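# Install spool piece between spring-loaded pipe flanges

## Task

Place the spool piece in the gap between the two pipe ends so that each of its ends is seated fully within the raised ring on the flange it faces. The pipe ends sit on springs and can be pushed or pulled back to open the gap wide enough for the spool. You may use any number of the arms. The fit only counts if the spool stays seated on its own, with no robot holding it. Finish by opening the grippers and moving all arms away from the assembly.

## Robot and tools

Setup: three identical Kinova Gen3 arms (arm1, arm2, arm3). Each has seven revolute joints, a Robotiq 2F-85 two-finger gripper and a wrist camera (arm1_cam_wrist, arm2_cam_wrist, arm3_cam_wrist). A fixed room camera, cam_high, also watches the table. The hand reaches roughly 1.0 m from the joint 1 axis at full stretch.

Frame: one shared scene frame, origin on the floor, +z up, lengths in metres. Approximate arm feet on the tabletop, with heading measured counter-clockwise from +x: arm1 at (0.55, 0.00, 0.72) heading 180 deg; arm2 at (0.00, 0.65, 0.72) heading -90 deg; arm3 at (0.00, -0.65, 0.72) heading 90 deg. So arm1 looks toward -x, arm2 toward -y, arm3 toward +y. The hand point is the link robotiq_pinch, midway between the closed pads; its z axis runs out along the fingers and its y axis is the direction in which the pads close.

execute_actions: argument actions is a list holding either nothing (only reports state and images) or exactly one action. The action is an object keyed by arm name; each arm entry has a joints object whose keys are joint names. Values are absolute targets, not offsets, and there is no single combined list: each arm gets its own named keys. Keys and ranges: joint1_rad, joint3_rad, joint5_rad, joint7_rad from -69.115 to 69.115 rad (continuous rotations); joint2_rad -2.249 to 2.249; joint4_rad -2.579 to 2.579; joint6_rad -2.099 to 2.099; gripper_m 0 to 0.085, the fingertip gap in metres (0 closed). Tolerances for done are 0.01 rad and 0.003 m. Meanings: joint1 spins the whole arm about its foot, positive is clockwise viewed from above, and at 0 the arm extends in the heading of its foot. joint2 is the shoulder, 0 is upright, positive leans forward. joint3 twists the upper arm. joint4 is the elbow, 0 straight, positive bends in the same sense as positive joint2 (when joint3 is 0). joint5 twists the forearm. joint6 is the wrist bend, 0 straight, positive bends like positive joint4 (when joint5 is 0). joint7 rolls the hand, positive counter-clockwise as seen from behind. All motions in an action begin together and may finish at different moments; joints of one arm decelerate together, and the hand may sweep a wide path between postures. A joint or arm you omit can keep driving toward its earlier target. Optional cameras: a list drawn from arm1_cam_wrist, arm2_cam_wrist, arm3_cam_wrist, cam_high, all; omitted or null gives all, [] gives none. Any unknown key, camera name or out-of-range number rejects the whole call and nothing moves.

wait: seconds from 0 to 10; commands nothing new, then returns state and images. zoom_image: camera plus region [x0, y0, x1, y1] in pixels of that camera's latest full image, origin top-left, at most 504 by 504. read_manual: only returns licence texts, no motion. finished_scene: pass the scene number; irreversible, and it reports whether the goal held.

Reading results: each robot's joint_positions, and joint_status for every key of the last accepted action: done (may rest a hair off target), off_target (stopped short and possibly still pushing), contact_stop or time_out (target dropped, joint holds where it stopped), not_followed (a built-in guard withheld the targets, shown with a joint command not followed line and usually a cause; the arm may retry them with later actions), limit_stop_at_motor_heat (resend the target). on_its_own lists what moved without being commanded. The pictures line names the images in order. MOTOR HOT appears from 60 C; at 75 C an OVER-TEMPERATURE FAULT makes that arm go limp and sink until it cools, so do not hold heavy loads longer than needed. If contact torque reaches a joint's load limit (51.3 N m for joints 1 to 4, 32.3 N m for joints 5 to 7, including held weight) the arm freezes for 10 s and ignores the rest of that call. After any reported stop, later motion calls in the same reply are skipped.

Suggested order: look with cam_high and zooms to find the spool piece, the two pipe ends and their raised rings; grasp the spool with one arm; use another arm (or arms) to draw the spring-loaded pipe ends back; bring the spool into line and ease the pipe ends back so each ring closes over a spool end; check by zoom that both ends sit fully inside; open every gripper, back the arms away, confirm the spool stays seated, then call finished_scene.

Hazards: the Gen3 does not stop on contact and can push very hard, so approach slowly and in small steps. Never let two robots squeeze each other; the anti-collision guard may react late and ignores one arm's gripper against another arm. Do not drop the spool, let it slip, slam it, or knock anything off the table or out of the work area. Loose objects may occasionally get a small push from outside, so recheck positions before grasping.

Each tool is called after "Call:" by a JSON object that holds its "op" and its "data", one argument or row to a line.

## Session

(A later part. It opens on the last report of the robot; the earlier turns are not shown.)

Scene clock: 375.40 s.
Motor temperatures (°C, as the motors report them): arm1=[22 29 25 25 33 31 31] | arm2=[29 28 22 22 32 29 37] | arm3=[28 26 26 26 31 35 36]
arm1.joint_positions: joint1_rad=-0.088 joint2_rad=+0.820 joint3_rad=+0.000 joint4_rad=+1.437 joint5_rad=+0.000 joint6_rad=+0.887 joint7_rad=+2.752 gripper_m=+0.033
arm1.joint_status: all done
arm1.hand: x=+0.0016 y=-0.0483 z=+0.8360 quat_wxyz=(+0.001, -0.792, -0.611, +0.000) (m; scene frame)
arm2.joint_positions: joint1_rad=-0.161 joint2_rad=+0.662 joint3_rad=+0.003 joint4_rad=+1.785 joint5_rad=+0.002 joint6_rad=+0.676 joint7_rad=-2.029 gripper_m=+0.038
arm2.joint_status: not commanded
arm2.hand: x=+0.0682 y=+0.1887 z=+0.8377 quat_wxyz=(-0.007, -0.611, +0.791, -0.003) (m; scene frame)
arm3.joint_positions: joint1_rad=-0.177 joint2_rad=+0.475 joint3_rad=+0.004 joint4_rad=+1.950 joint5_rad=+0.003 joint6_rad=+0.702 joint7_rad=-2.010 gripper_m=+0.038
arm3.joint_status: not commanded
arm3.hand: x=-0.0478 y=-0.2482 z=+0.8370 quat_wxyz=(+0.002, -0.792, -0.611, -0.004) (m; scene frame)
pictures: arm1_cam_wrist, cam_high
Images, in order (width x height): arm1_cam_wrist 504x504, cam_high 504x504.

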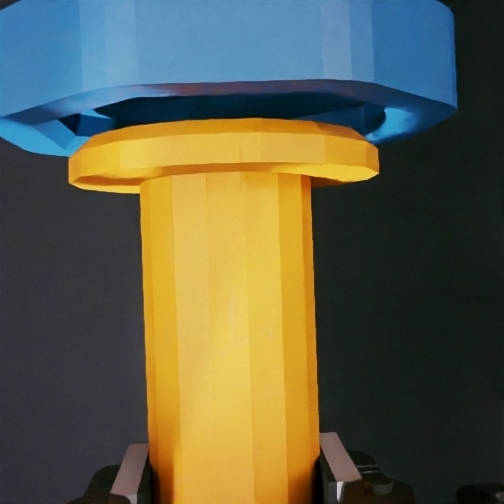

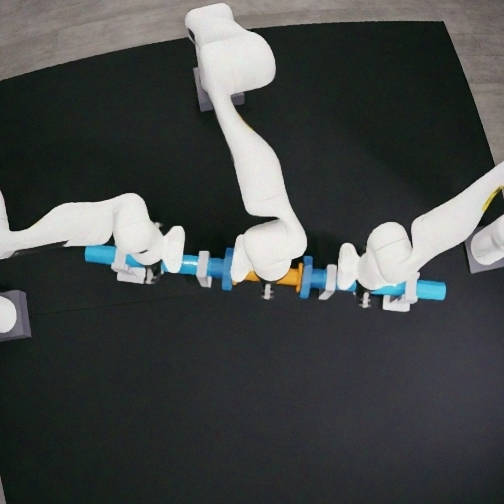

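Call:
{"op": "execute_actions", "data": {
  "actions": [
    {"arm2":{"joints":{"joint1_rad":-0.1526,"joint2_rad":0.6773,"joint4_rad":1.7585,"joint6_rad":0.7058,"joint7_rad":-2.0183}},"arm3":{"joints":{"joint1_rad":-0.1677,"joint2_rad":0.4915,"joint4_rad":1.9242,"joint6_rad":0.7259,"joint7_rad":-1.9984}}}
  ],
  "cameras": ["arm1_cam_wrist","cam_high"]
}}

Call:
{"op": "zoom_image", "data": {
  "camera": "cam_high",
  "region": [200, 220, 360, 320]
}}

Scene clock: 388.27 s.
Motor temperatures (°C, as the motors report them): arm1=[22 29 25 25 33 31 31] | arm2=[29 28 22 22 32 29 37] | arm3=[28 26 26 26 31 35 36]
arm1.joint_positions: joint1_rad=-0.087 joint2_rad=+0.820 joint3_rad=+0.001 joint4_rad=+1.437 joint5_rad=+0.000 joint6_rad=+0.888 joint7_rad=+2.752 gripper_m=+0.033
arm1.joint_status: not commanded
arm1.hand: x=+0.0020 y=-0.0474 z=+0.8359 quat_wxyz=(+0.001, -0.792, -0.610, -0.001) (m; scene frame)
arm2.joint_positions: joint1_rad=-0.152 joint2_rad=+0.677 joint3_rad=+0.001 joint4_rad=+1.754 joint5_rad=+0.001 joint6_rad=+0.702 joint7_rad=-2.018 gripper_m=+0.038
arm2.joint_status: all done
arm2.hand: x=+0.0663 y=+0.1822 z=+0.8374 quat_wxyz=(-0.005, -0.612, +0.791, +0.001) (m; scene frame)
arm3.joint_positions: joint1_rad=-0.167 joint2_rad=+0.492 joint3_rad=+0.001 joint4_rad=+1.921 joint5_rad=+0.001 joint6_rad=+0.723 joint7_rad=-1.998 gripper_m=+0.038
arm3.joint_status: all done
arm3.hand: x=-0.0461 y=-0.2411 z=+0.8365 quat_wxyz=(-0.001, -0.791, -0.612, -0.002) (m; scene frame)
pictures: arm1_cam_wrist, cam_high
Images, in order (width x height): arm1_cam_wrist 504x504, cam_high 504x504.

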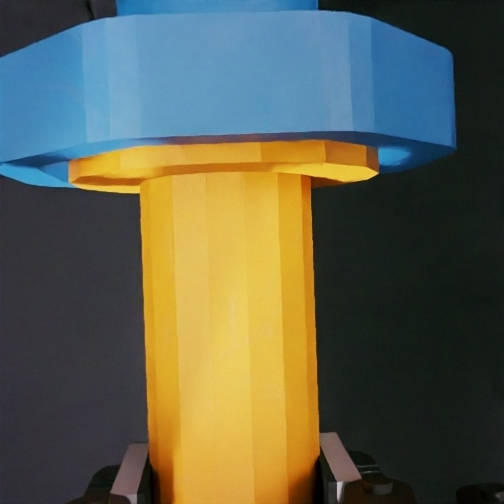

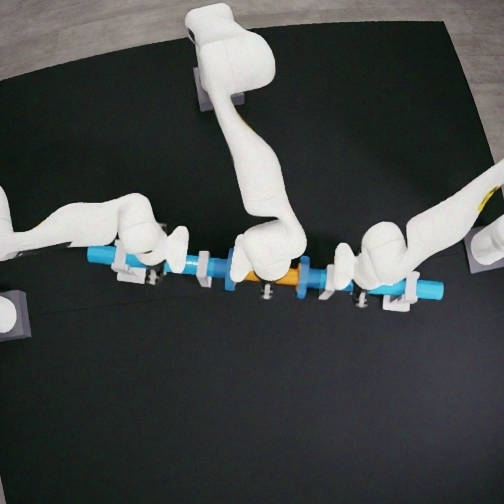

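Region (200, 220, 360, 320) of cam_high's 504x504 image, scaled by 3.150, with more detail than that image has; it fills the top 315 rows of this view, and the rest is white.

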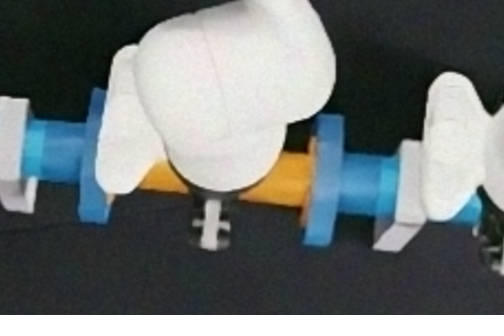

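Call:
{"op": "execute_actions", "data": {
  "actions": [
    {"arm2":{"joints":{"joint1_rad":-0.1467,"joint2_rad":0.6857,"joint4_rad":1.7391,"joint6_rad":0.7168,"joint7_rad":-2.0124}},"arm3":{"joints":{"joint1_rad":-0.1612,"joint2_rad":0.5007,"joint4_rad":1.9062,"joint6_rad":0.7347,"joint7_rad":-1.9918}}}
  ],
  "cameras": ["arm1_cam_wrist","cam_high"]
}}

Call:
{"op": "zoom_image", "data": {
  "camera": "cam_high",
  "region": [200, 220, 360, 320]
}}

Scene clock: 396.10 s.
Motor temperatures (°C, as the motors report them): arm1=[22 29 25 25 33 31 31] | arm2=[29 28 22 22 32 29 37] | arm3=[28 26 26 26 31 35 36]
arm1.joint_positions: joint1_rad=-0.087 joint2_rad=+0.820 joint3_rad=+0.001 joint4_rad=+1.437 joint5_rad=+0.001 joint6_rad=+0.888 joint7_rad=+2.752 gripper_m=+0.033
arm1.joint_status: not commanded
arm1.hand: x=+0.0022 y=-0.0473 z=+0.8360 quat_wxyz=(+0.001, -0.792, -0.611, -0.001) (m; scene frame)
arm2.joint_positions: joint1_rad=-0.147 joint2_rad=+0.684 joint3_rad=-0.001 joint4_rad=+1.739 joint5_rad=-0.001 joint6_rad=+0.717 joint7_rad=-2.013 gripper_m=+0.038
arm2.joint_status: all done
arm2.hand: x=+0.0657 y=+0.1800 z=+0.8372 quat_wxyz=(-0.002, -0.612, +0.791, +0.003) (m; scene frame)
arm3.joint_positions: joint1_rad=-0.161 joint2_rad=+0.499 joint3_rad=+0.000 joint4_rad=+1.907 joint5_rad=-0.001 joint6_rad=+0.736 joint7_rad=-1.992 gripper_m=+0.038
arm3.joint_status: all done
arm3.hand: x=-0.0454 y=-0.2387 z=+0.8363 quat_wxyz=(-0.004, -0.791, -0.612, +0.001) (m; scene frame)
pictures: arm1_cam_wrist, cam_high
Images, in order (width x height): arm1_cam_wrist 504x504, cam_high 504x504.

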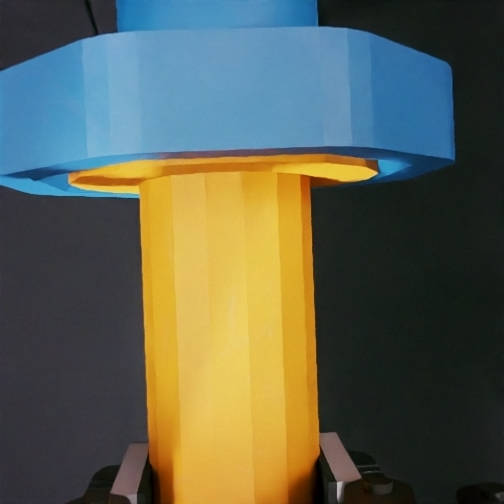

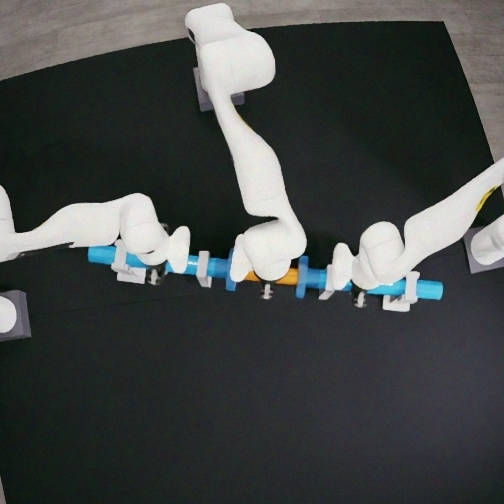

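Region (200, 220, 360, 320) of cam_high's 504x504 image, scaled by 3.150, with more detail than that image has; it fills the top 315 rows of this view, and the rest is white.

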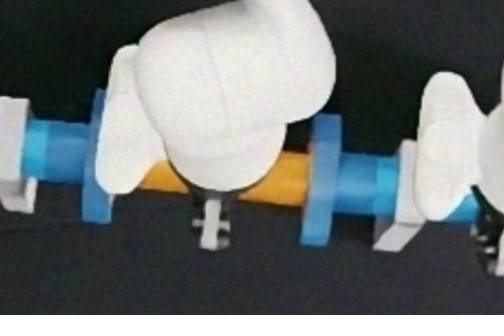

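Call:
{"op": "execute_actions", "data": {
  "actions": [
    {"arm2":{"joints":{"joint1_rad":-0.1428,"joint2_rad":0.6913,"joint4_rad":1.7261,"joint6_rad":0.7242,"joint7_rad":-2.0085}},"arm3":{"joints":{"joint1_rad":-0.1569,"joint2_rad":0.5069,"joint4_rad":1.8942,"joint6_rad":0.7405,"joint7_rad":-1.9874}}}
  ],
  "cameras": ["arm1_cam_wrist","cam_high"]
}}

Call:
{"op": "zoom_image", "data": {
  "camera": "cam_high",
  "region": [200, 220, 360, 320]
}}

Scene clock: 403.83 s.
Motor temperatures (°C, as the motors report them): arm1=[22 29 25 25 33 31 31] | arm2=[29 28 22 22 32 28 37] | arm3=[28 26 26 26 31 35 36]
arm1.joint_positions: joint1_rad=-0.087 joint2_rad=+0.820 joint3_rad=+0.001 joint4_rad=+1.438 joint5_rad=+0.001 joint6_rad=+0.888 joint7_rad=+2.753 gripper_m=+0.033
arm1.joint_status: not commanded
arm1.hand: x=+0.0022 y=-0.0473 z=+0.8360 quat_wxyz=(+0.001, -0.792, -0.611, -0.001) (m; scene frame)
arm2.joint_positions: joint1_rad=-0.145 joint2_rad=+0.688 joint3_rad=-0.002 joint4_rad=+1.729 joint5_rad=-0.003 joint6_rad=+0.729 joint7_rad=-2.009 gripper_m=+0.038
arm2.joint_status: all done
arm2.hand: x=+0.0656 y=+0.1797 z=+0.8372 quat_wxyz=(+0.000, -0.612, +0.790, +0.006) (m; scene frame)
arm3.joint_positions: joint1_rad=-0.158 joint2_rad=+0.504 joint3_rad=-0.002 joint4_rad=+1.898 joint5_rad=-0.003 joint6_rad=+0.747 joint7_rad=-1.989 gripper_m=+0.038
arm3.joint_status: all done
arm3.hand: x=-0.0453 y=-0.2384 z=+0.8363 quat_wxyz=(-0.006, -0.790, -0.613, +0.003) (m; scene frame)
pictures: arm1_cam_wrist, cam_high
Images, in order (width x height): arm1_cam_wrist 504x504, cam_high 504x504.

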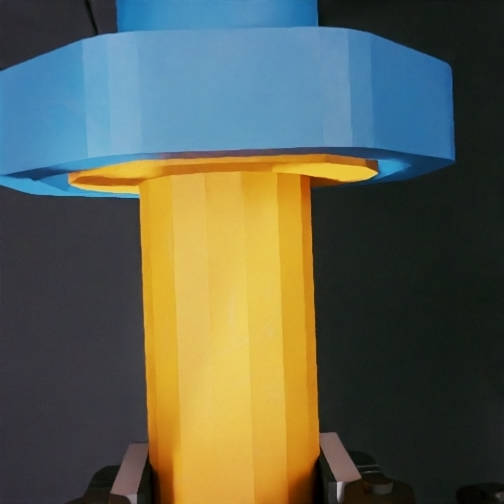

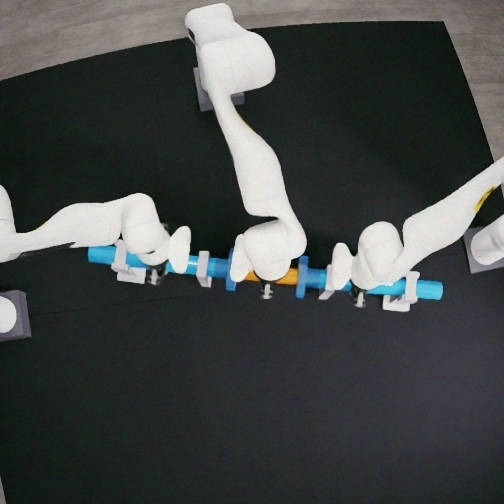

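Region (200, 220, 360, 320) of cam_high's 504x504 image, scaled by 3.150, with more detail than that image has; it fills the top 315 rows of this view, and the rest is white.

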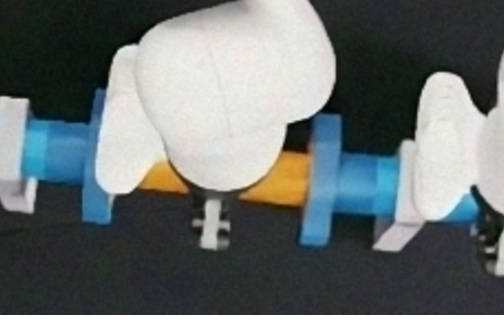

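Call:
{"op": "execute_actions", "data": {
  "actions": [
    {"arm1":{"joints":{"gripper_m":0.085}},"arm2":{"joints":{"gripper_m":0.085}},"arm3":{"joints":{"gripper_m":0.085}}}
  ],
  "cameras": ["arm1_cam_wrist","cam_high"]
}}

Scene clock: 410.30 s.
Motor temperatures (°C, as the motors report them): arm1=[22 29 25 25 33 31 31] | arm2=[29 28 22 22 32 28 37] | arm3=[28 26 26 26 31 35 36]
arm1.joint_positions: joint1_rad=-0.087 joint2_rad=+0.819 joint3_rad=+0.000 joint4_rad=+1.436 joint5_rad=+0.000 joint6_rad=+0.887 joint7_rad=+2.752 gripper_m=+0.085
arm1.joint_status: all done
arm1.hand: x=+0.0008 y=-0.0483 z=+0.8371 quat_wxyz=(+0.001, -0.792, -0.611, +0.001) (m; scene frame)
arm2.joint_positions: joint1_rad=-0.143 joint2_rad=+0.691 joint3_rad=+0.000 joint4_rad=+1.726 joint5_rad=+0.000 joint6_rad=+0.724 joint7_rad=-2.008 gripper_m=+0.085
arm2.joint_status: all done
arm2.hand: x=+0.0638 y=+0.1767 z=+0.8362 quat_wxyz=(-0.002, -0.612, +0.791, +0.005) (m; scene frame)
arm3.joint_positions: joint1_rad=-0.157 joint2_rad=+0.507 joint3_rad=+0.000 joint4_rad=+1.894 joint5_rad=+0.000 joint6_rad=+0.740 joint7_rad=-1.987 gripper_m=+0.085
arm3.joint_status: all done
arm3.hand: x=-0.0441 y=-0.2346 z=+0.8358 quat_wxyz=(-0.004, -0.790, -0.613, +0.000) (m; scene frame)
pictures: arm1_cam_wrist, cam_high
Images, in order (width x height): arm1_cam_wrist 504x504, cam_high 504x504.

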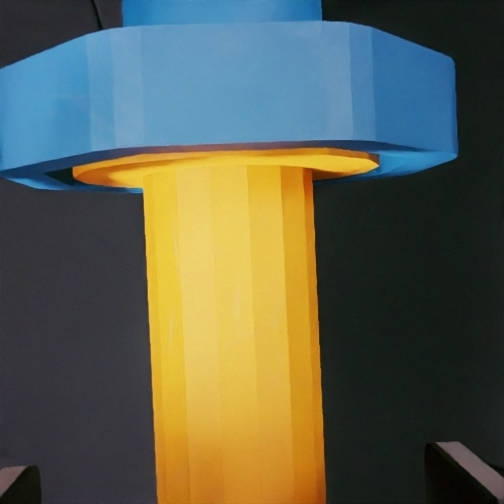

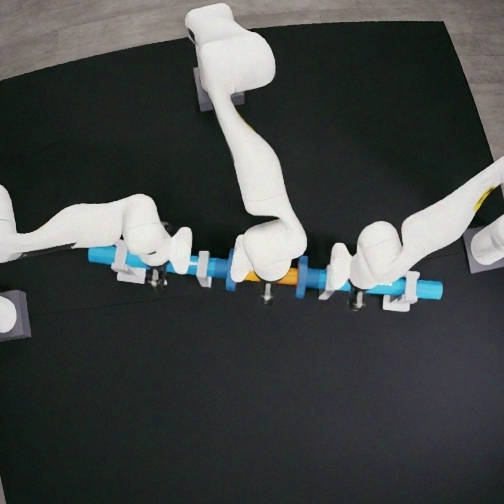

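Call:
{"op": "execute_actions", "data": {
  "actions": [
    {"arm1":{"joints":{"joint2_rad":0.6747,"joint4_rad":1.3075,"joint6_rad":1.1594}},"arm2":{"joints":{"joint2_rad":0.5,"joint6_rad":0.915}},"arm3":{"joints":{"joint2_rad":0.32,"joint6_rad":0.927}}}
  ],
  "cameras": ["cam_high"]
}}

Call:
{"op": "execute_actions", "data": {
  "actions": [
    {"arm1":{"joints":{"joint2_rad":0.2,"joint6_rad":1.5}},"arm2":{"joints":{"joint2_rad":0.1,"joint6_rad":1.2}},"arm3":{"joints":{"joint2_rad":-0.05,"joint6_rad":1.2}}}
  ],
  "cameras": ["cam_high"]
}}

Call:
{"op": "zoom_image", "data": {
  "camera": "cam_high",
  "region": [190, 220, 350, 330]
}}

Scene clock: 418.60 s.
Motor temperatures (°C, as the motors report them): arm1=[22 29 25 25 33 31 31] | arm2=[29 28 22 22 32 28 37] | arm3=[28 26 26 26 31 35 36]
arm1.joint_positions: joint1_rad=-0.087 joint2_rad=+0.675 joint3_rad=+0.000 joint4_rad=+1.307 joint5_rad=+0.000 joint6_rad=+1.159 joint7_rad=+2.752 gripper_m=+0.085
arm1.joint_status: all done
arm1.hand: x=+0.0012 y=-0.0484 z=+0.9510 quat_wxyz=(+0.001, -0.792, -0.611, +0.001) (m; scene frame)
arm2.joint_positions: joint1_rad=-0.143 joint2_rad=+0.500 joint3_rad=+0.000 joint4_rad=+1.726 joint5_rad=+0.000 joint6_rad=+0.915 joint7_rad=-2.009 gripper_m=+0.085
arm2.joint_status: all done
arm2.hand: x=+0.0598 y=+0.2013 z=+0.9253 quat_wxyz=(-0.002, -0.612, +0.791, +0.004) (m; scene frame)
arm3.joint_positions: joint1_rad=-0.157 joint2_rad=+0.320 joint3_rad=+0.000 joint4_rad=+1.894 joint5_rad=+0.000 joint6_rad=+0.927 joint7_rad=-1.987 gripper_m=+0.085
arm3.joint_status: all done
arm3.hand: x=-0.0390 y=-0.2660 z=+0.9109 quat_wxyz=(-0.003, -0.790, -0.613, +0.000) (m; scene frame)
pictures: cam_high
Images, in order (width x height): cam_high 504x504.

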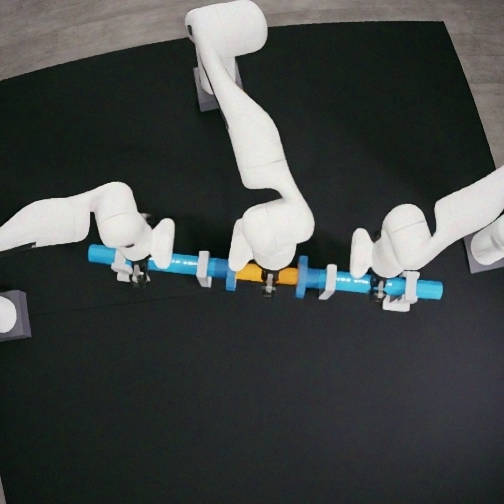

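Scene clock: 420.27 s.
Motor temperatures (°C, as the motors report them): arm1=[22 29 25 25 33 31 31] | arm2=[29 28 22 22 32 28 37] | arm3=[28 26 26 26 31 35 36]
arm1.joint_positions: joint1_rad=-0.087 joint2_rad=+0.200 joint3_rad=+0.000 joint4_rad=+1.307 joint5_rad=+0.000 joint6_rad=+1.500 joint7_rad=+2.752 gripper_m=+0.085
arm1.joint_status: all done
arm1.hand: x=+0.1130 y=-0.0339 z=+1.1828 quat_wxyz=(+0.035, -0.790, -0.609, +0.059) (m; scene frame)
arm2.joint_positions: joint1_rad=-0.143 joint2_rad=+0.100 joint3_rad=+0.000 joint4_rad=+1.726 joint5_rad=+0.000 joint6_rad=+1.200 joint7_rad=-2.009 gripper_m=+0.085
arm2.joint_status: all done
arm2.hand: x=+0.0486 y=+0.2684 z=+1.0894 quat_wxyz=(-0.028, -0.612, +0.789, -0.047) (m; scene frame)
arm3.joint_positions: joint1_rad=-0.157 joint2_rad=-0.050 joint3_rad=+0.000 joint4_rad=+1.894 joint5_rad=+0.000 joint6_rad=+1.200 joint7_rad=-1.987 gripper_m=+0.085
arm3.joint_status: all done
arm3.hand: x=-0.0277 y=-0.3363 z=+1.0375 quat_wxyz=(+0.039, -0.790, -0.612, -0.023) (m; scene frame)
pictures: cam_high
Images, in order (width x height): cam_high 504x504.

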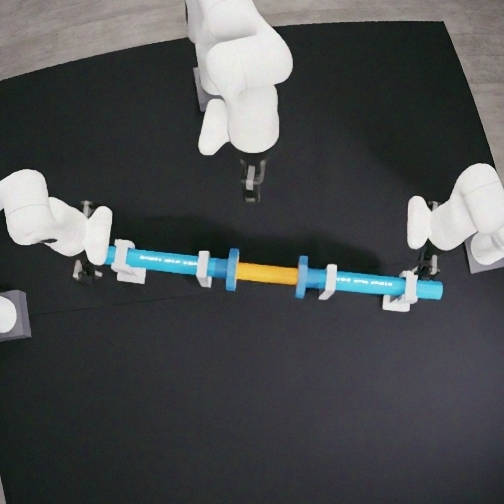

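Region (190, 220, 350, 330) of cam_high's 504x504 image, scaled by 3.150, with more detail than that image has; it fills the top 346 rows of this view, and the rest is white.

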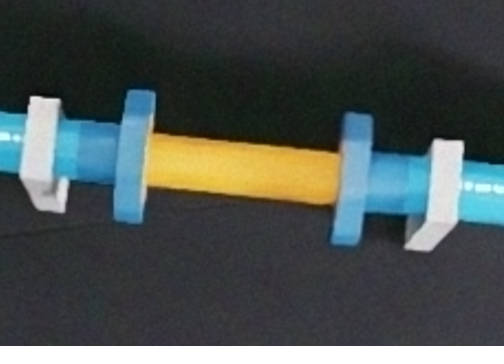

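Both ends look seated inside the rings.

Call:
{"op": "finished_scene", "data": {
  "scene": 2
}}

The scene is finished: the task was done.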